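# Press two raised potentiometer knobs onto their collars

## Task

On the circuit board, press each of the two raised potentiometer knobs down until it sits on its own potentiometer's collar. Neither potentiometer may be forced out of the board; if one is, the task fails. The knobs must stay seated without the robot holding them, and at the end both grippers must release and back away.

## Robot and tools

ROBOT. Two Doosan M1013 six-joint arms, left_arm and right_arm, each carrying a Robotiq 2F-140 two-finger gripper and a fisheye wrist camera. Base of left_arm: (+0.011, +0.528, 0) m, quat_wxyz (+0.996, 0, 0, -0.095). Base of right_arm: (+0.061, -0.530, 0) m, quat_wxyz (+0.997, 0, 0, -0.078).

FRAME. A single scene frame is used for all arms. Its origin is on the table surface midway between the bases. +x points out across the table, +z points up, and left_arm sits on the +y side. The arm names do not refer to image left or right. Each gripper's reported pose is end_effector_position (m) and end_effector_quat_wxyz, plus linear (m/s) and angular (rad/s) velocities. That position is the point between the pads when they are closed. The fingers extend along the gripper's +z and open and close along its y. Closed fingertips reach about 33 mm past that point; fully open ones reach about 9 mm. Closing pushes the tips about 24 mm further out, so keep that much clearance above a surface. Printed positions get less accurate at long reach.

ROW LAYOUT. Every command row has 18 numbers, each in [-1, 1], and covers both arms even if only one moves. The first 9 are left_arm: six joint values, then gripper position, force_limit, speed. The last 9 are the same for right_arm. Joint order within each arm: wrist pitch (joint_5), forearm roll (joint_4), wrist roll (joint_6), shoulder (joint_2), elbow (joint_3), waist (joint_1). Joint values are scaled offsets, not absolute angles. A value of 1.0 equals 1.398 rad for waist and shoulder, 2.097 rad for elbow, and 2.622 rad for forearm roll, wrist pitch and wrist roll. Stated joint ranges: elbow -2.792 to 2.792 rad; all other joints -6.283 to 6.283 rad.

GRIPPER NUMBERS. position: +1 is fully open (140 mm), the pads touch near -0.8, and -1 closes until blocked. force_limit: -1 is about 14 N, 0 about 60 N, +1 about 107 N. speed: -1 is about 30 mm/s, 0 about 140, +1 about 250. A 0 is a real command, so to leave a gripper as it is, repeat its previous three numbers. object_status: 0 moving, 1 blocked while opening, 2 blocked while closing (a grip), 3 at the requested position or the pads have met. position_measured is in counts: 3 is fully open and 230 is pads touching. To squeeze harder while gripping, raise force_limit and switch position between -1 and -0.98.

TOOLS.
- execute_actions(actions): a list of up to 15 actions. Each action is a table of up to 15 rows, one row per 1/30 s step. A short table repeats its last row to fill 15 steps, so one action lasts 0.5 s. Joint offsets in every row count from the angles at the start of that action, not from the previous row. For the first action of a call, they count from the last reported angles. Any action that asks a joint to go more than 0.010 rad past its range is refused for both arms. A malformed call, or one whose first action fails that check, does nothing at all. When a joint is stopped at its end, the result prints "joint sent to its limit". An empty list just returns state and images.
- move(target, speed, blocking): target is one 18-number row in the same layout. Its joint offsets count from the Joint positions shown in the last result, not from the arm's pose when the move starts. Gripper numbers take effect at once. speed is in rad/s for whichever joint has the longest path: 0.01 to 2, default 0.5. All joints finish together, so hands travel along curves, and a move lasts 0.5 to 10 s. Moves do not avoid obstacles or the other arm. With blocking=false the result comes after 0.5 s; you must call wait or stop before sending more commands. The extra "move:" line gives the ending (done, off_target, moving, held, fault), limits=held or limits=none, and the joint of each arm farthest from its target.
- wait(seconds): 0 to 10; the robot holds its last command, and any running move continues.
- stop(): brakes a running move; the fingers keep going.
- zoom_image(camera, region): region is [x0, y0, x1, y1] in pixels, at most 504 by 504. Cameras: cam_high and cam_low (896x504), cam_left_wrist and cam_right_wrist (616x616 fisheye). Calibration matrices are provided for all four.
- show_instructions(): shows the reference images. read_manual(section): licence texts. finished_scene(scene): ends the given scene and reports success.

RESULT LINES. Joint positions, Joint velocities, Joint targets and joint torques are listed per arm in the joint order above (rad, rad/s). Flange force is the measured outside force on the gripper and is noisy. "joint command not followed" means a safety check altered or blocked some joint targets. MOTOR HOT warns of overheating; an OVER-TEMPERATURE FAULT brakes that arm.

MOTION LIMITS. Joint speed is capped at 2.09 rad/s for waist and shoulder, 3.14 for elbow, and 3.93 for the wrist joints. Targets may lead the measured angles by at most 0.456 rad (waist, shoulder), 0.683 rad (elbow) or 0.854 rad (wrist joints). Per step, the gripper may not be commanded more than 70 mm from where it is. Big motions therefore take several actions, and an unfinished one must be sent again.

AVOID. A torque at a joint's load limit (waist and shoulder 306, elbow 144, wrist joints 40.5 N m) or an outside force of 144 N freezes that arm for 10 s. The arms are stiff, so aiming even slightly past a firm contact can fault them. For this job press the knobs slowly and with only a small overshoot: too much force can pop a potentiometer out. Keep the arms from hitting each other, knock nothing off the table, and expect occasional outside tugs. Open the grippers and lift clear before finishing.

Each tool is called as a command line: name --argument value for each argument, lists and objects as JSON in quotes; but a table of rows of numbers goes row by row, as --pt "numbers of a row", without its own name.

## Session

execute_actions --actions '[]'

Scene clock: 0.00 s.
left_arm: end_effector_position=(+0.2131, +0.1128, +0.2283) position_measured=3 object_status=3 end_effector_quat_wxyz=(+0.565, +0.363, +0.728, +0.134) end_effector_velocity=(+0.001, +0.001, +0.000) end_effector_angular_velocity=(+0.001, -0.002, +0.002) | right_arm: end_effector_position=(+0.8617, -0.0383, +0.3769) position_measured=3 object_status=3 end_effector_quat_wxyz=(-0.456, +0.874, -0.062, -0.157) end_effector_velocity=(-0.000, -0.000, -0.000) end_effector_angular_velocity=(-0.000, +0.000, +0.001)
Joint names: [wrist pitch, forearm roll, wrist roll, shoulder, elbow, waist]
Joint positions: left_arm=[ 1.411  1.24   2.943  0.013  2.453 -1.77 ] | right_arm=[1.511 1.007 1.78  0.604 1.162 0.365]
Joint velocities: left_arm=[ 0.002 -0.     0.     0.     0.001  0.   ] | right_arm=[ 0. -0. -0.  0.  0.  0.]
Joint torques (N m, as the joint torque sensors report them, + toward a larger angle): no reading
Flange force (N, the push that the arm receives, along the gripper's own x y z axes): no reading
Joint targets: left_arm=[1.411 1.240 2.943 0.013 2.453 -1.770] | right_arm=[1.511 1.007 1.780 0.604 1.162 0.365]
camera_calibration (this result's frames):
cam_left_wrist: T_world_to_cam=[[0.49068, 0.688325, 0.534267, -0.276736], [-0.289144, -0.449786, 0.845038, -0.0710369], [0.821966, -0.569124, -0.0216755, 0.071092], [0, 0, 0, 1]] pos_world=[0.0568135, 0.198993, 0.209421]
cam_right_wrist: T_world_to_cam=[[0.0630525, -0.511746, -0.85682, 0.239961], [-0.857114, -0.467567, 0.216186, 0.654944], [-0.511253, 0.720761, -0.468106, 0.81251], [0, 0, 0, 1]] pos_world=[0.96163, -0.156597, 0.444355]

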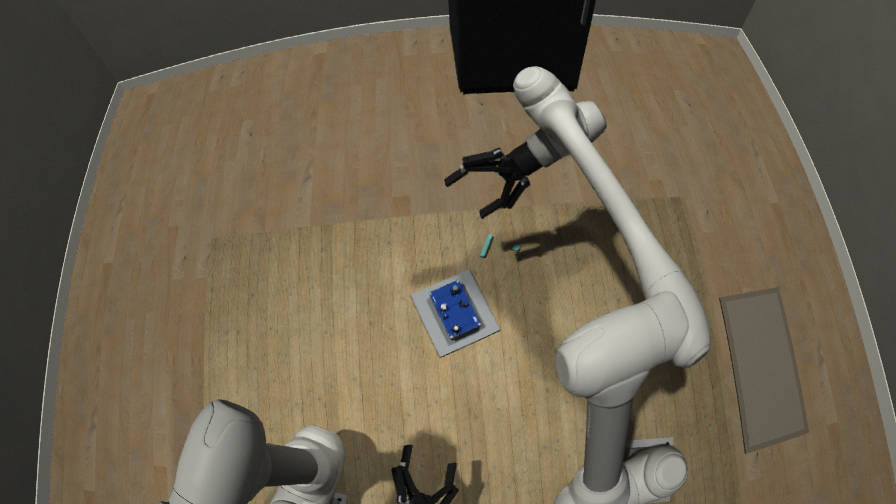

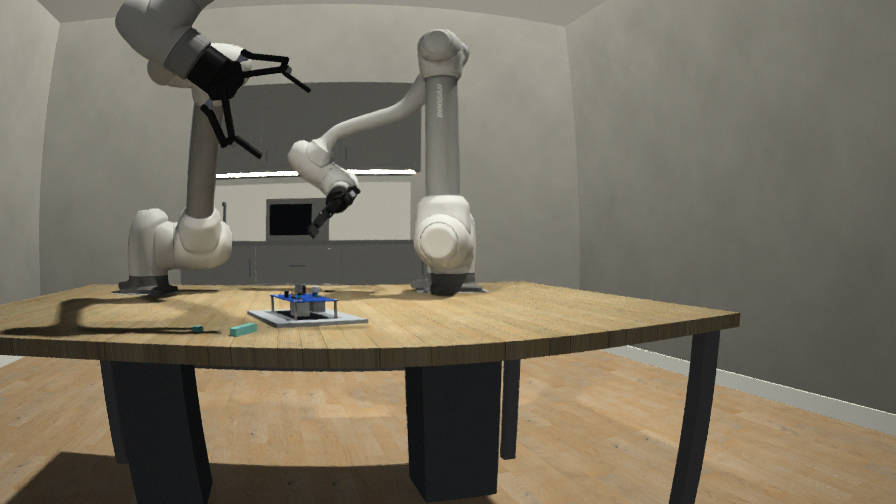

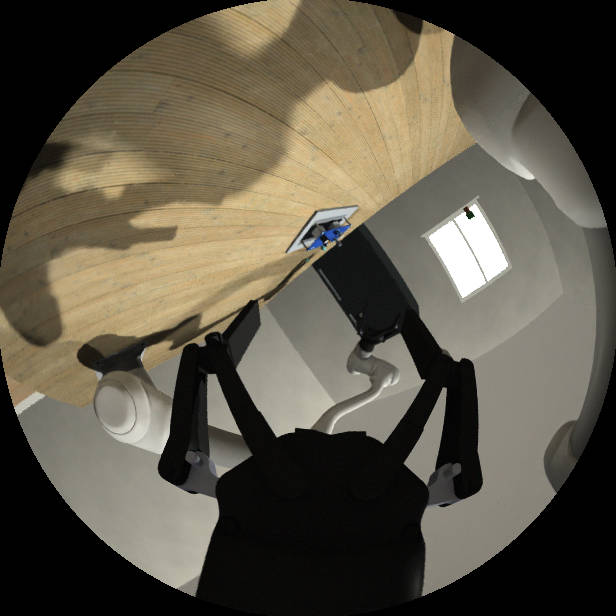

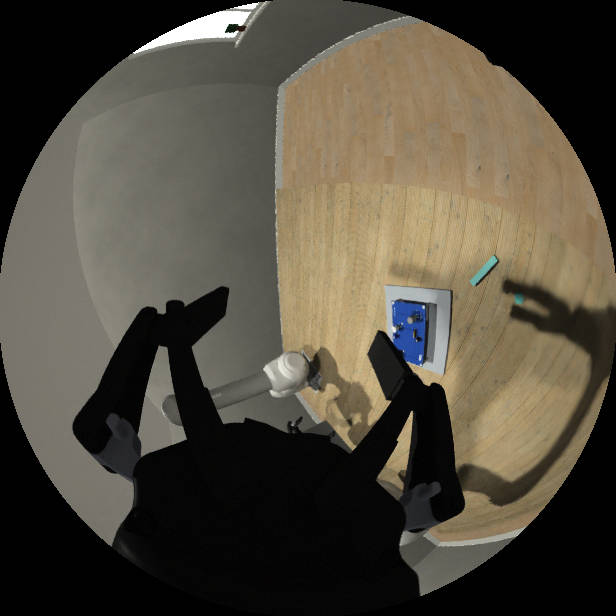

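zoom_image --camera "cam_high" --region '[400, 260, 510, 365]'

zoom_image --camera "cam_low" --region '[260, 275, 350, 330]'

Region (400, 260, 510, 365) of cam_high's 896x504 image, scaled by 4.582, with more detail than that image has; it fills the top 481 rows of this view, and the rest is white.

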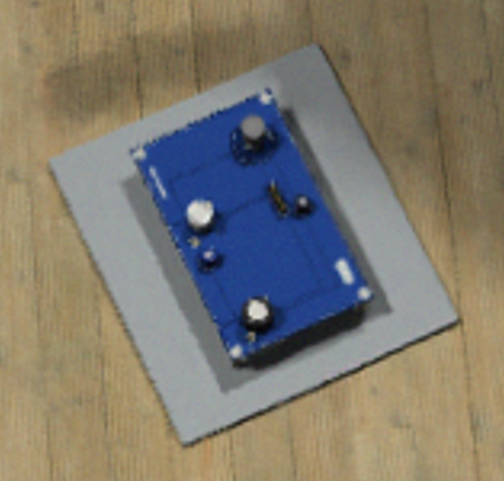

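Region (260, 275, 350, 330) of cam_low's 896x504 image, scaled by 5.600, with more detail than that image has.

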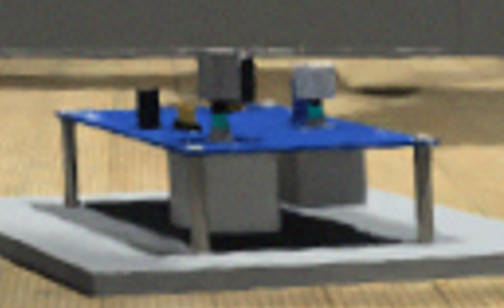

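move --target '[0,0,0,0,0,0,1,0,0, -0.1101,-0.3841,-0.44,-0.0219,0.0876,0.2984,-1,0.5,1]' --speed 1.0

Scene clock: 3.73 s.
left_arm: end_effector_position=(+0.2131, +0.1128, +0.2283) position_measured=3 object_status=3 end_effector_quat_wxyz=(+0.565, +0.363, +0.728, +0.134) end_effector_velocity=(-0.000, +0.000, -0.000) end_effector_angular_velocity=(-0.000, +0.000, -0.000) | right_arm: end_effector_position=(+0.7390, +0.0029, +0.1504) position_measured=234 object_status=3 end_effector_quat_wxyz=(-0.000, +0.708, +0.707, +0.000) end_effector_velocity=(-0.000, +0.001, +0.000) end_effector_angular_velocity=(+0.000, -0.001, +0.004)
Joint names: [wrist pitch, forearm roll, wrist roll, shoulder, elbow, waist]
Joint positions: left_arm=[ 1.411  1.24   2.943  0.013  2.453 -1.77 ] | right_arm=[1.223 0.    0.627 0.573 1.346 0.782]
Joint velocities: left_arm=[-0.     0.    -0.    -0.001  0.001 -0.   ] | right_arm=[-0.001 -0.    -0.003 -0.     0.     0.001]
Joint torques (N m, as the joint torque sensors report them, + toward a larger angle): left_arm=[  1.86   1.9   -0.05 -29.25 -26.17  -0.46] | right_arm=[ -0.21   4.    -0.29 -99.53 -40.08   0.41]
Flange force (N, the push that the arm receives, along the gripper's own x y z axes): left_arm=[-5.5 0.4 0.5] | right_arm=[2.6 3.7 2.9]
Joint targets: left_arm=[1.411 1.240 2.943 0.013 2.453 -1.770] | right_arm=[1.223 0.000 0.627 0.573 1.346 0.783]
move: done; limits=none; left_arm: farthest joint: the waist, 0.000 radians from its target (0.000 radians at the start); right_arm: farthest joint: the waist, 0.000 radians from its target (0.417 radians at the start)
camera_calibration (this result's frames):
cam_left_wrist: T_world_to_cam=[[0.49068, 0.688325, 0.534267, -0.276735], [-0.289144, -0.449785, 0.845038, -0.071037], [0.821966, -0.569124, -0.0216757, 0.0710921], [0, 0, 0, 1]] pos_world=[0.0568134, 0.198993, 0.209421]
cam_right_wrist: T_world_to_cam=[[0.945911, 0.323339, -0.026525, -0.704954], [0.315307, -0.897, 0.309794, -0.261286], [0.0763756, -0.301401, -0.950434, 0.255295], [0, 0, 0, 1]] pos_world=[0.729711, 0.0705115, 0.304887]

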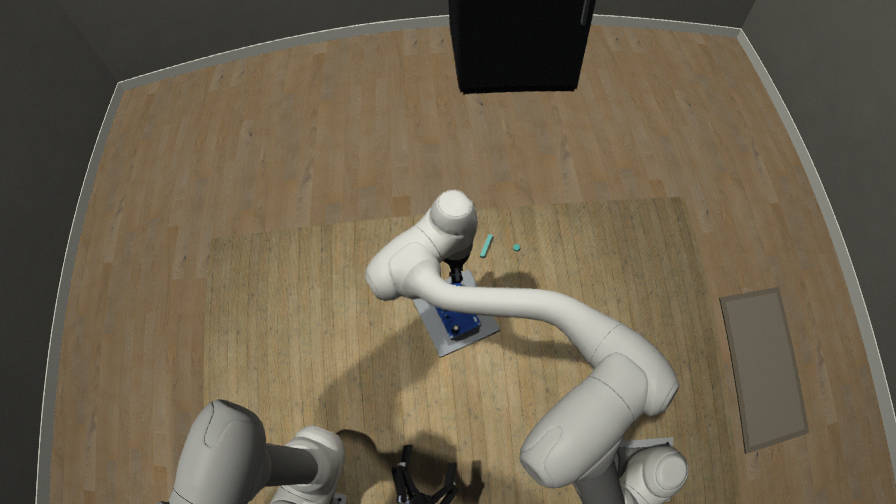

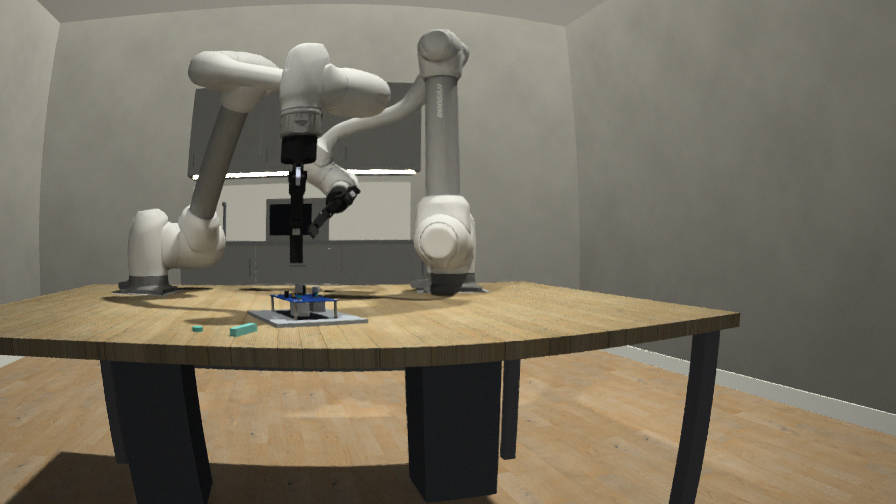

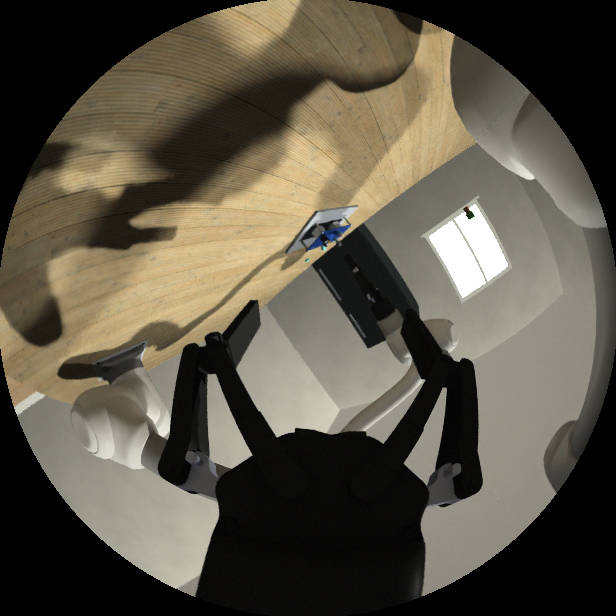

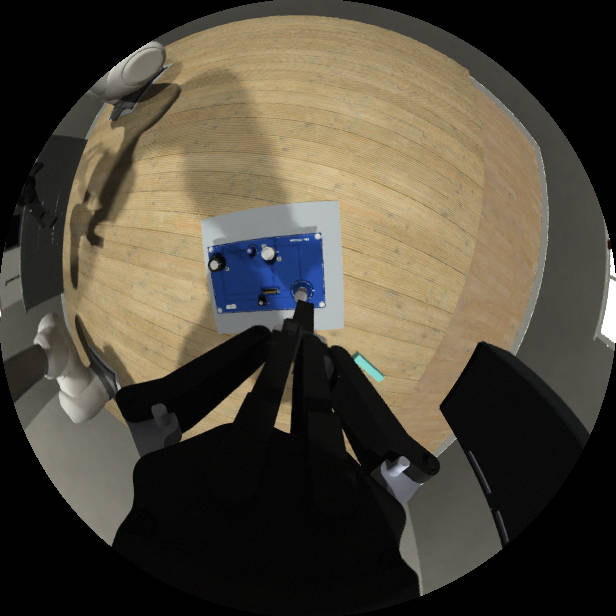

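zoom_image --camera "cam_right_wrist" --region '[200, 220, 350, 340]'

zoom_image --camera "cam_low" --region '[270, 250, 340, 310]'

Region (200, 220, 350, 340) of cam_right_wrist's 616x616 image, scaled by 3.360, with more detail than that image has; it fills the top 403 rows of this view, and the rest is white.

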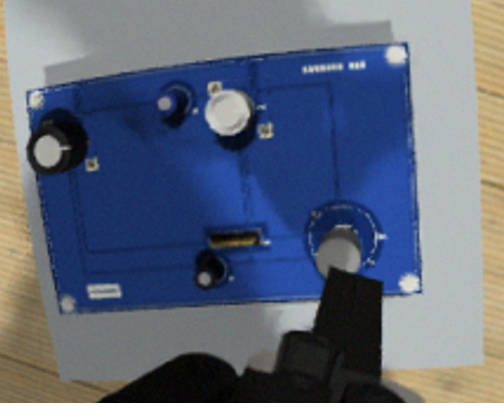

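Region (270, 250, 340, 310) of cam_low's 896x504 image, scaled by 7.200, with more detail than that image has; it fills the top 432 rows of this view, and the rest is white.

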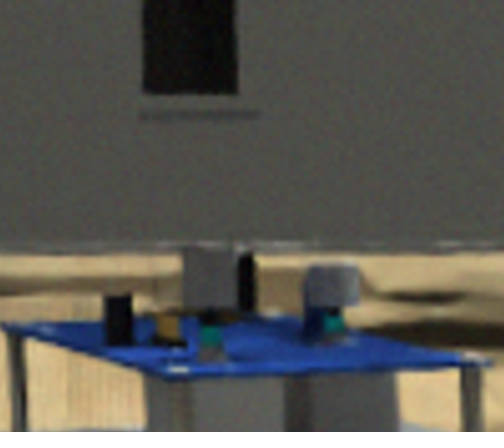

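move --target '[0,0,0,0,0,0,1,0,0, -0.02105,0,0.004,0.01325,0.01749,0.00748,-1,0.5,1]' --speed 0.15

zoom_image --camera "cam_right_wrist" --region '[250, 240, 370, 340]'

zoom_image --camera "cam_low" --region '[275, 265, 325, 305]'

Scene clock: 7.63 s.
left_arm: end_effector_position=(+0.2131, +0.1128, +0.2283) position_measured=3 object_status=3 end_effector_quat_wxyz=(+0.565, +0.363, +0.728, +0.134) end_effector_velocity=(+0.000, +0.000, +0.000) end_effector_angular_velocity=(-0.001, +0.000, +0.001) | right_arm: end_effector_position=(+0.7320, +0.0089, +0.1155) position_measured=234 object_status=3 end_effector_quat_wxyz=(-0.000, +0.708, +0.707, +0.000) end_effector_velocity=(+0.000, -0.000, -0.001) end_effector_angular_velocity=(-0.001, -0.001, +0.000)
Joint names: [wrist pitch, forearm roll, wrist roll, shoulder, elbow, waist]
Joint positions: left_arm=[ 1.411  1.24   2.943  0.013  2.453 -1.77 ] | right_arm=[1.168 0.    0.637 0.591 1.382 0.793]
Joint velocities: left_arm=[ 0.     0.    -0.    -0.    -0.     0.001] | right_arm=[-0.002 -0.001  0.     0.001  0.001  0.   ]
Joint torques (N m, as the joint torque sensors report them, + toward a larger angle): left_arm=[  1.89   1.99  -0.05 -27.98 -25.72  -0.52] | right_arm=[   0.28    4.42   -0.17 -100.26  -38.58    4.63]
Flange force (N, the push that the arm receives, along the gripper's own x y z axes): left_arm=[-6.6 3.3 0.0] | right_arm=[-0.7 7.4 3.3]
Joint targets: left_arm=[1.411 1.240 2.943 0.013 2.453 -1.770] | right_arm=[1.167 0.000 0.637 0.592 1.382 0.793]
move: done; limits=none; left_arm: farthest joint: the waist, 0.000 radians from its target (0.000 radians at the start); right_arm: farthest joint: the elbow, 0.001 radians from its target (0.037 radians at the start)
camera_calibration (this result's frames):
cam_left_wrist: T_world_to_cam=[[0.49068, 0.688325, 0.534267, -0.276735], [-0.289144, -0.449785, 0.845038, -0.071037], [0.821966, -0.569124, -0.0216757, 0.0710921], [0, 0, 0, 1]] pos_world=[0.0568134, 0.198993, 0.209421]
cam_right_wrist: T_world_to_cam=[[0.945923, 0.323307, -0.0265117, -0.701249], [0.315272, -0.89701, 0.309801, -0.242843], [0.0763793, -0.301406, -0.950432, 0.224457], [0, 0, 0, 1]] pos_world=[0.722745, 0.0765383, 0.269973]

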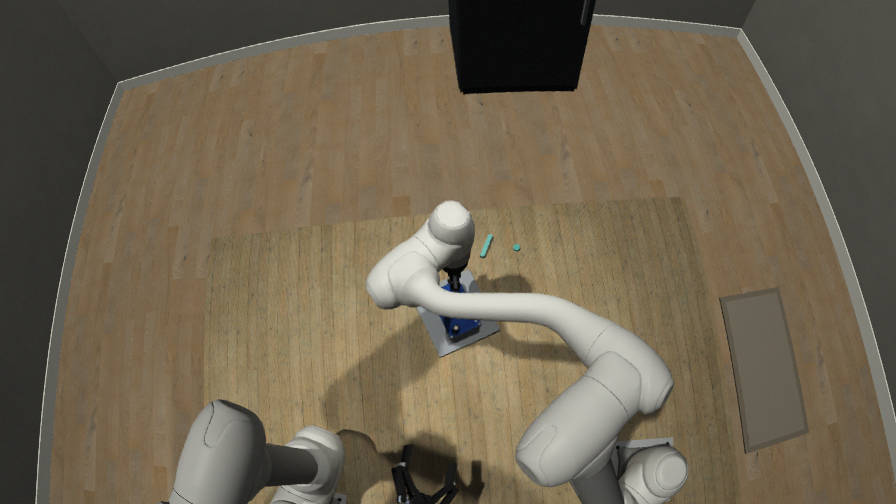

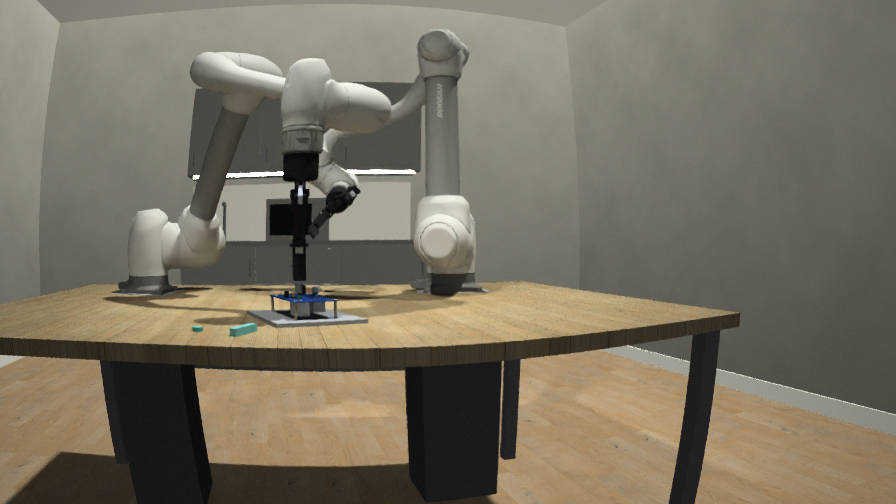

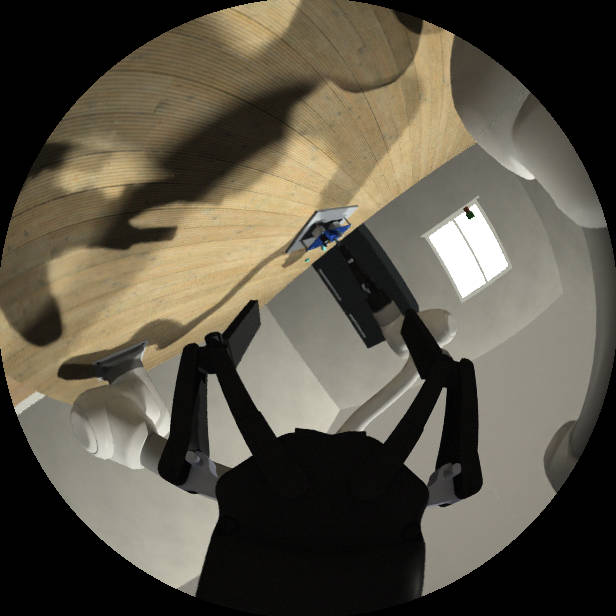

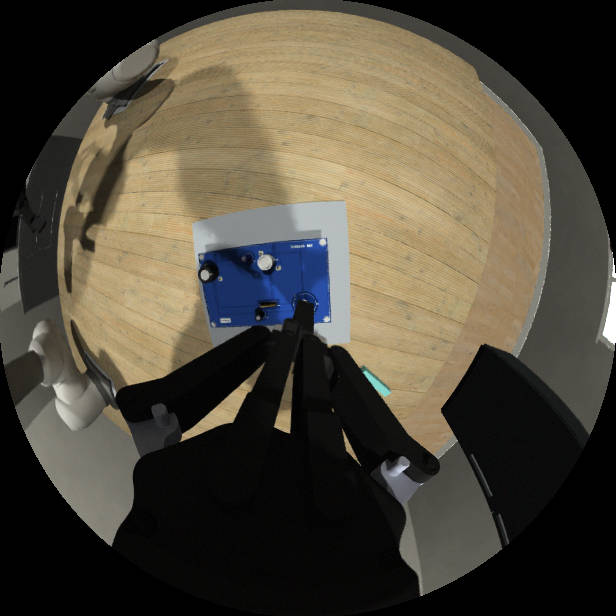

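Region (250, 240, 370, 340) of cam_right_wrist's 616x616 image, scaled by 4.200, with more detail than that image has.

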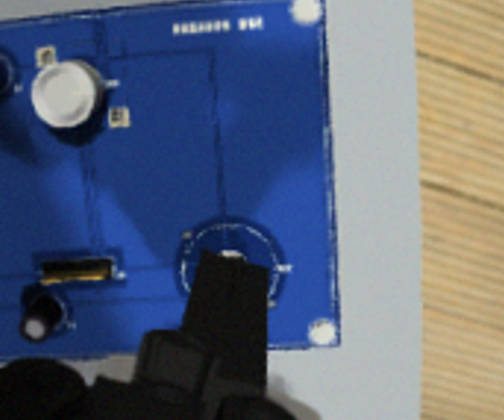

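Region (275, 265, 325, 305) of cam_low's 896x504 image, scaled by 10.080, with more detail than that image has; it fills the top 403 rows of this view, and the rest is white.

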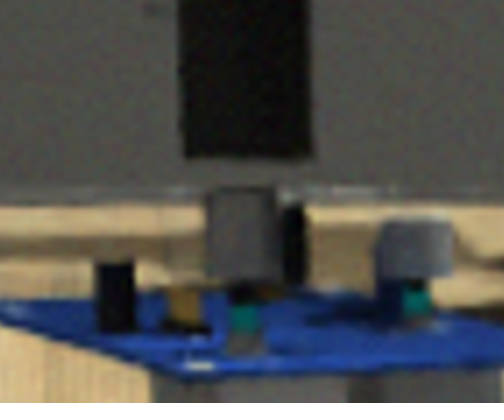

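zoom_image --camera "cam_low" --region '[288, 280, 324, 304]'

Region (288, 280, 324, 304) of cam_low's 896x504 image, scaled by 14.000, with more detail than that image has.

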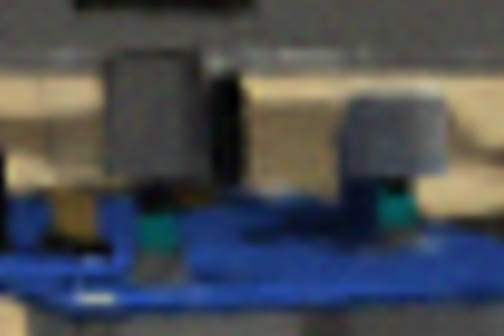

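move --target '[0,0,0,0,0,0,1,0,0, -0.004026,0,-0.0007,0.003252,0.002866,-0.0013,-1,0.5,1]' --speed 0.03

zoom_image --camera "cam_low" --region '[288, 280, 324, 304]'

Scene clock: 9.50 s.
left_arm: end_effector_position=(+0.2131, +0.1128, +0.2283) position_measured=3 object_status=3 end_effector_quat_wxyz=(+0.565, +0.363, +0.728, +0.134) end_effector_velocity=(-0.000, +0.000, -0.000) end_effector_angular_velocity=(+0.000, +0.000, -0.001) | right_arm: end_effector_position=(+0.7329, +0.0077, +0.1086) position_measured=234 object_status=3 end_effector_quat_wxyz=(-0.000, +0.708, +0.707, +0.000) end_effector_velocity=(+0.001, -0.000, -0.001) end_effector_angular_velocity=(-0.000, -0.001, +0.001)
Joint names: [wrist pitch, forearm roll, wrist roll, shoulder, elbow, waist]
Joint positions: left_arm=[ 1.411  1.24   2.943  0.013  2.453 -1.77 ] | right_arm=[1.157 0.    0.636 0.596 1.388 0.791]
Joint velocities: left_arm=[-0.     0.     0.    -0.     0.    -0.001] | right_arm=[-0.002 -0.001 -0.001  0.001  0.001 -0.   ]
Joint torques (N m, as the joint torque sensors report them, + toward a larger angle): left_arm=[  1.89   1.98   0.02 -29.66 -26.59  -0.97] | right_arm=[  0.2    4.25   0.05 -97.55 -38.01   3.66]
Flange force (N, the push that the arm receives, along the gripper's own x y z axes): left_arm=[-5.2 -0.1 2.1] | right_arm=[-2.1 4.2 1.0]
Joint targets: left_arm=[1.411 1.240 2.943 0.013 2.453 -1.770] | right_arm=[1.157 0.000 0.636 0.596 1.388 0.791]
move: done; limits=none; left_arm: farthest joint: the waist, 0.000 radians from its target (0.000 radians at the start); right_arm: farthest joint: the waist, 0.000 radians from its target (0.002 radians at the start)
camera_calibration (this result's frames):
cam_left_wrist: T_world_to_cam=[[0.49068, 0.688325, 0.534267, -0.276735], [-0.289144, -0.449786, 0.845038, -0.071037], [0.821966, -0.569123, -0.0216757, 0.071092], [0, 0, 0, 1]] pos_world=[0.0568134, 0.198993, 0.209421]
cam_right_wrist: T_world_to_cam=[[0.945908, 0.32335, -0.0265082, -0.701929], [0.315312, -0.897, 0.309788, -0.242089], [0.0763921, -0.30139, -0.950436, 0.217472], [0, 0, 0, 1]] pos_world=[0.723681, 0.0753589, 0.263083]

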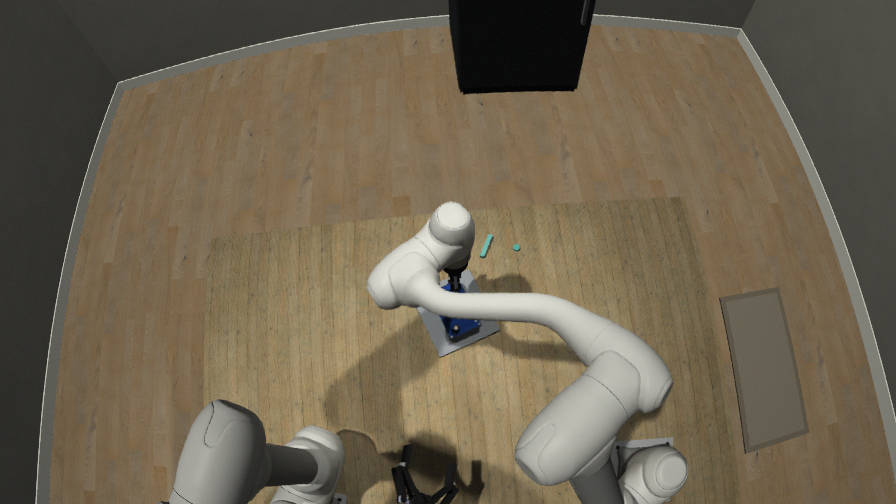

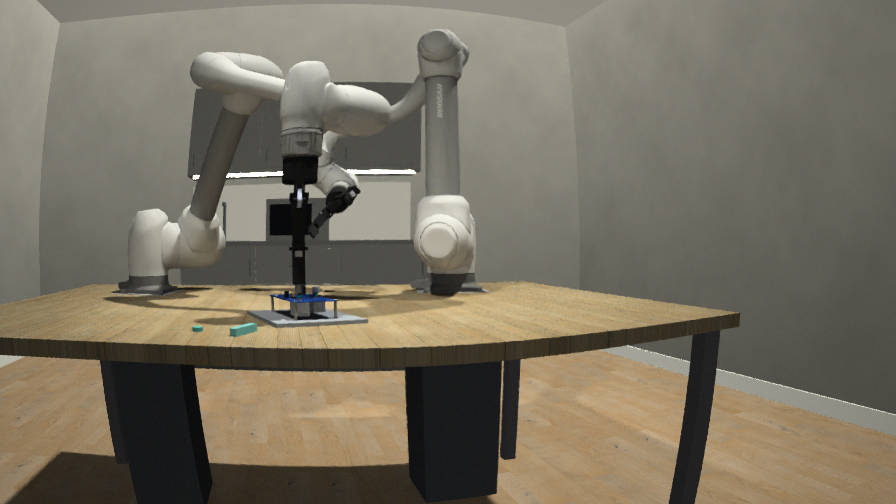

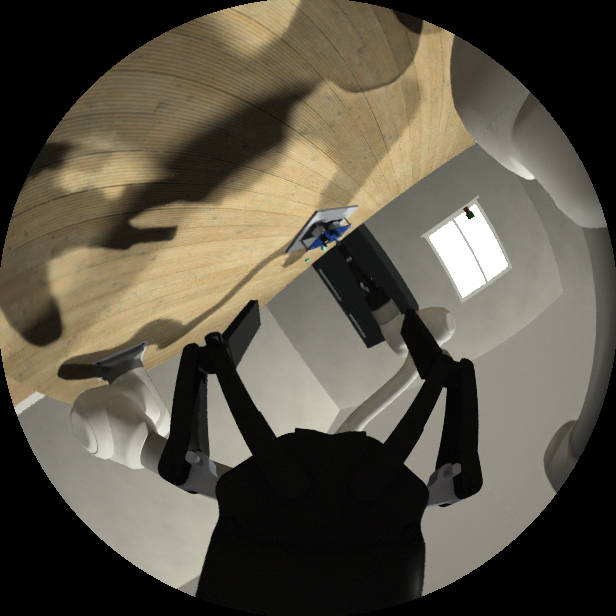

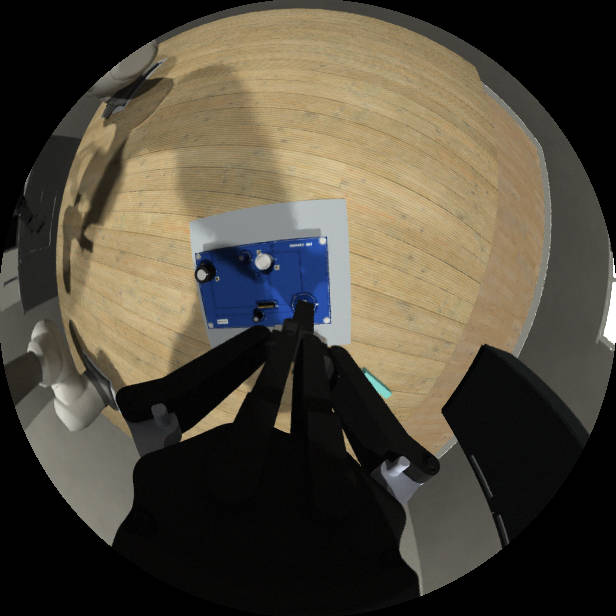

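Region (288, 280, 324, 304) of cam_low's 896x504 image, scaled by 14.000, with more detail than that image has.

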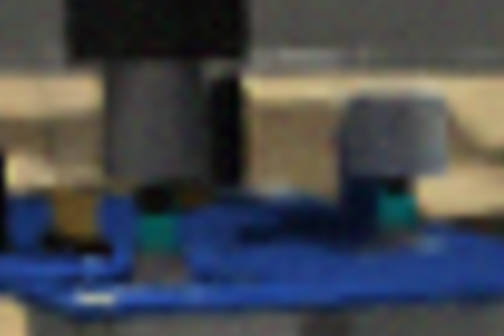

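move --target '[0,0,0,0,0,0,1,0,0, -0.00115,0,0,0.00093,0.00082,0,-1,0.5,1]' --speed 0.01

wait --seconds 0.2

Scene clock: 10.33 s.
left_arm: end_effector_position=(+0.2131, +0.1128, +0.2283) position_measured=3 object_status=3 end_effector_quat_wxyz=(+0.565, +0.363, +0.728, +0.134) end_effector_velocity=(-0.000, -0.000, -0.000) end_effector_angular_velocity=(-0.001, +0.001, -0.001) | right_arm: end_effector_position=(+0.7330, +0.0077, +0.1067) position_measured=234 object_status=3 end_effector_quat_wxyz=(-0.000, +0.708, +0.707, +0.000) end_effector_velocity=(+0.000, -0.000, -0.001) end_effector_angular_velocity=(-0.000, -0.001, +0.000)
Joint names: [wrist pitch, forearm roll, wrist roll, shoulder, elbow, waist]
Joint positions: left_arm=[ 1.411  1.24   2.943  0.013  2.453 -1.77 ] | right_arm=[1.154 0.    0.636 0.597 1.39  0.791]
Joint velocities: left_arm=[-0.001  0.    -0.    -0.    -0.    -0.   ] | right_arm=[-0.001 -0.    -0.     0.     0.     0.   ]
Joint torques (N m, as the joint torque sensors report them, + toward a larger angle): left_arm=[  1.83   1.79   0.05 -28.7  -26.03  -0.5 ] | right_arm=[ -0.33   3.74   0.08 -95.65 -35.91   2.31]
Flange force (N, the push that the arm receives, along the gripper's own x y z axes): left_arm=[-6.0 1.7 0.4] | right_arm=[0.8 5.5 -2.9]
Joint targets: left_arm=[1.411 1.240 2.943 0.013 2.453 -1.770] | right_arm=[1.154 0.000 0.636 0.597 1.390 0.791]
move: done; limits=none; left_arm: farthest joint: the waist, 0.000 radians from its target (0.000 radians at the start); right_arm: farthest joint: the waist, 0.000 radians from its target (0.000 radians at the start)
camera_calibration (this result's frames):
cam_left_wrist: T_world_to_cam=[[0.49068, 0.688325, 0.534267, -0.276735], [-0.289144, -0.449785, 0.845038, -0.071037], [0.821966, -0.569124, -0.0216756, 0.071092], [0, 0, 0, 1]] pos_world=[0.0568135, 0.198993, 0.209421]
cam_right_wrist: T_world_to_cam=[[0.945914, 0.323335, -0.0264773, -0.701995], [0.31529, -0.897011, 0.309779, -0.241504], [0.0764121, -0.301373, -0.95044, 0.215612], [0, 0, 0, 1]] pos_world=[0.723696, 0.0753275, 0.261152]

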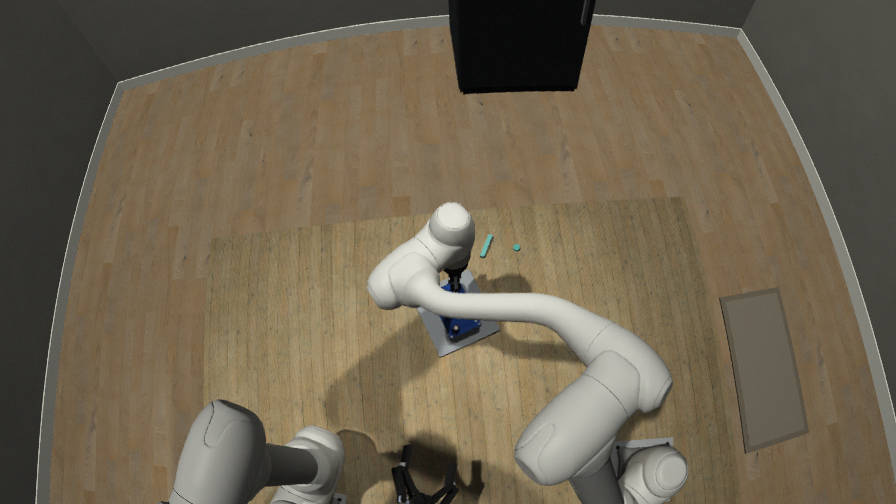

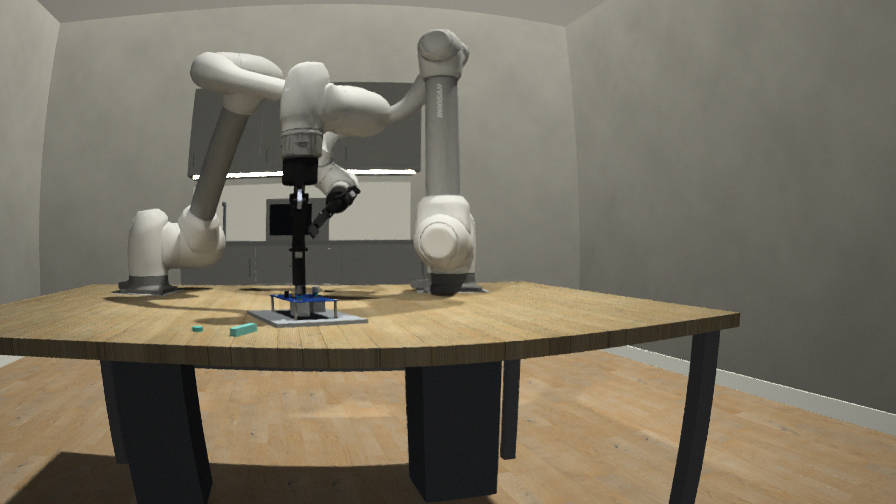

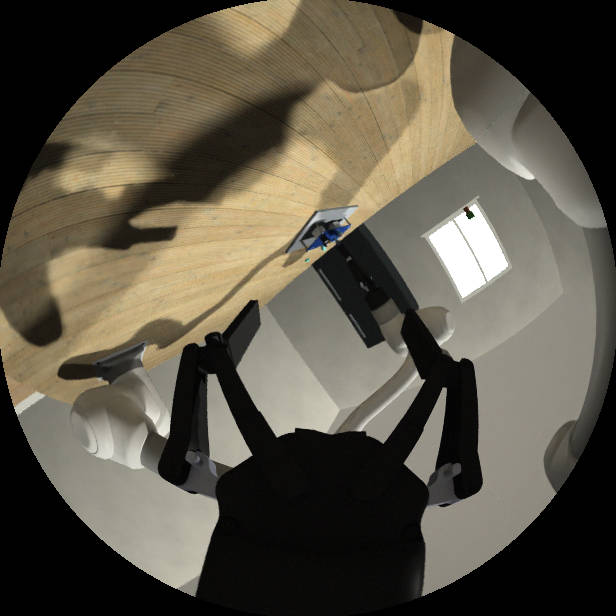

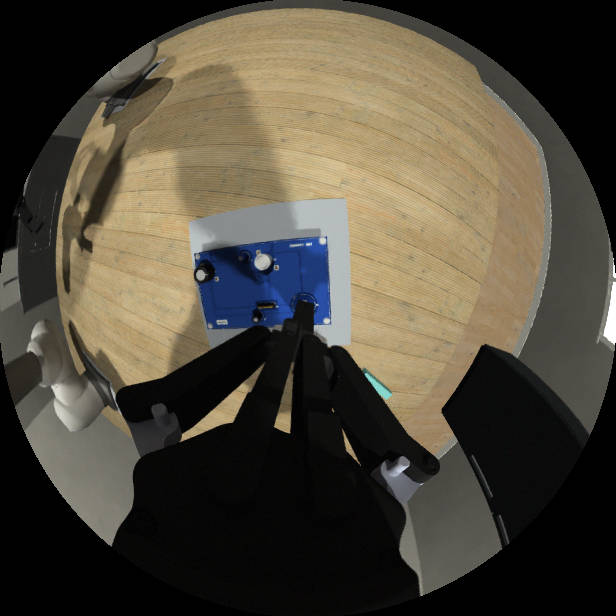

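Scene clock: 10.53 s.
left_arm: end_effector_position=(+0.2131, +0.1128, +0.2283) position_measured=3 object_status=3 end_effector_quat_wxyz=(+0.565, +0.363, +0.728, +0.134) end_effector_velocity=(-0.000, +0.000, -0.000) end_effector_angular_velocity=(-0.000, +0.001, -0.001) | right_arm: end_effector_position=(+0.7330, +0.0077, +0.1066) position_measured=234 object_status=3 end_effector_quat_wxyz=(-0.000, +0.708, +0.707, +0.000) end_effector_velocity=(-0.001, +0.000, -0.000) end_effector_angular_velocity=(+0.001, +0.002, -0.002)
Joint names: [wrist pitch, forearm roll, wrist roll, shoulder, elbow, waist]
Joint positions: left_arm=[ 1.411  1.24   2.943  0.013  2.453 -1.77 ] | right_arm=[1.154 0.    0.636 0.597 1.39  0.791]
Joint velocities: left_arm=[-0.001 -0.     0.    -0.001  0.001 -0.   ] | right_arm=[ 0.001  0.002  0.001  0.     0.    -0.   ]
Joint torques (N m, as the joint torque sensors report them, + toward a larger angle): left_arm=[  1.88   2.03   0.01 -29.02 -26.24   0.31] | right_arm=[ -0.3    4.21   0.   -96.88 -35.8    2.97]
Flange force (N, the push that the arm receives, along the gripper's own x y z axes): left_arm=[-4.6 0.8 -1.6] | right_arm=[1.6 7.5 -2.1]
Joint targets: left_arm=[1.411 1.240 2.943 0.013 2.453 -1.770] | right_arm=[1.154 0.000 0.636 0.597 1.390 0.791]
wait: 0.20 s; at rest by 0.17 s
camera_calibration (this result's frames):
cam_left_wrist: T_world_to_cam=[[0.49068, 0.688325, 0.534267, -0.276736], [-0.289144, -0.449786, 0.845038, -0.0710369], [0.821966, -0.569123, -0.0216756, 0.0710919], [0, 0, 0, 1]] pos_world=[0.0568135, 0.198993, 0.209421]
cam_right_wrist: T_world_to_cam=[[0.945913, 0.323335, -0.0264991, -0.701987], [0.315296, -0.897007, 0.309786, -0.241495], [0.0763948, -0.301386, -0.950437, 0.215573], [0, 0, 0, 1]] pos_world=[0.723693, 0.0753254, 0.261098]

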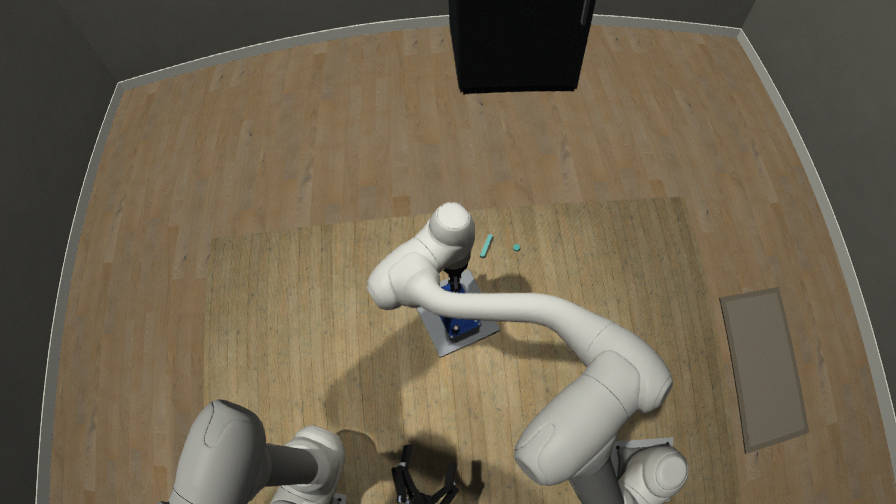

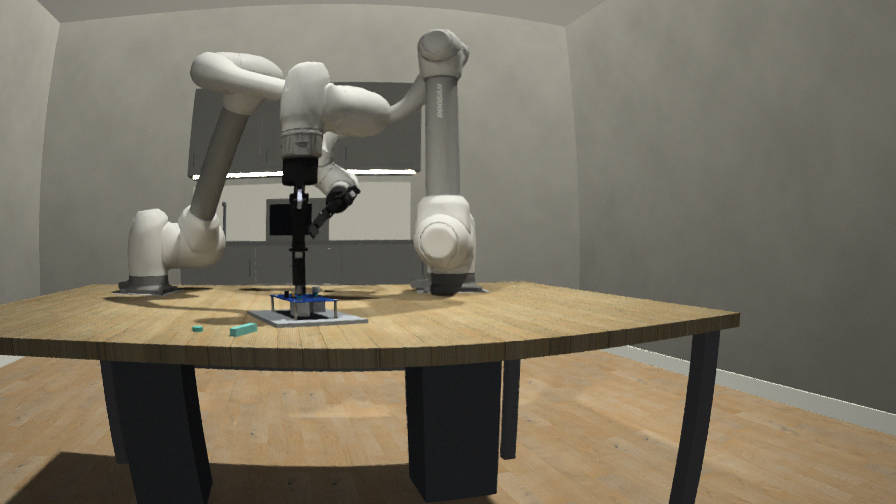

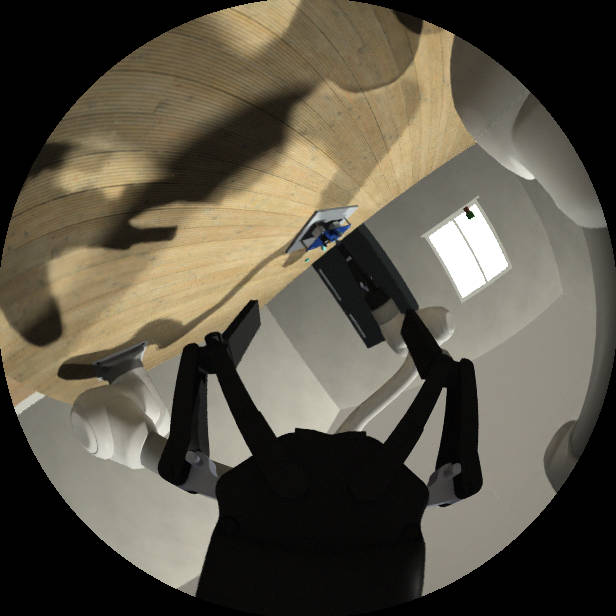

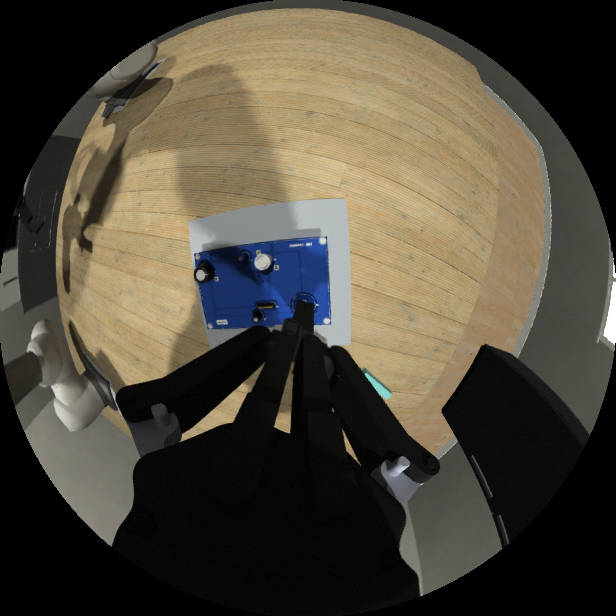

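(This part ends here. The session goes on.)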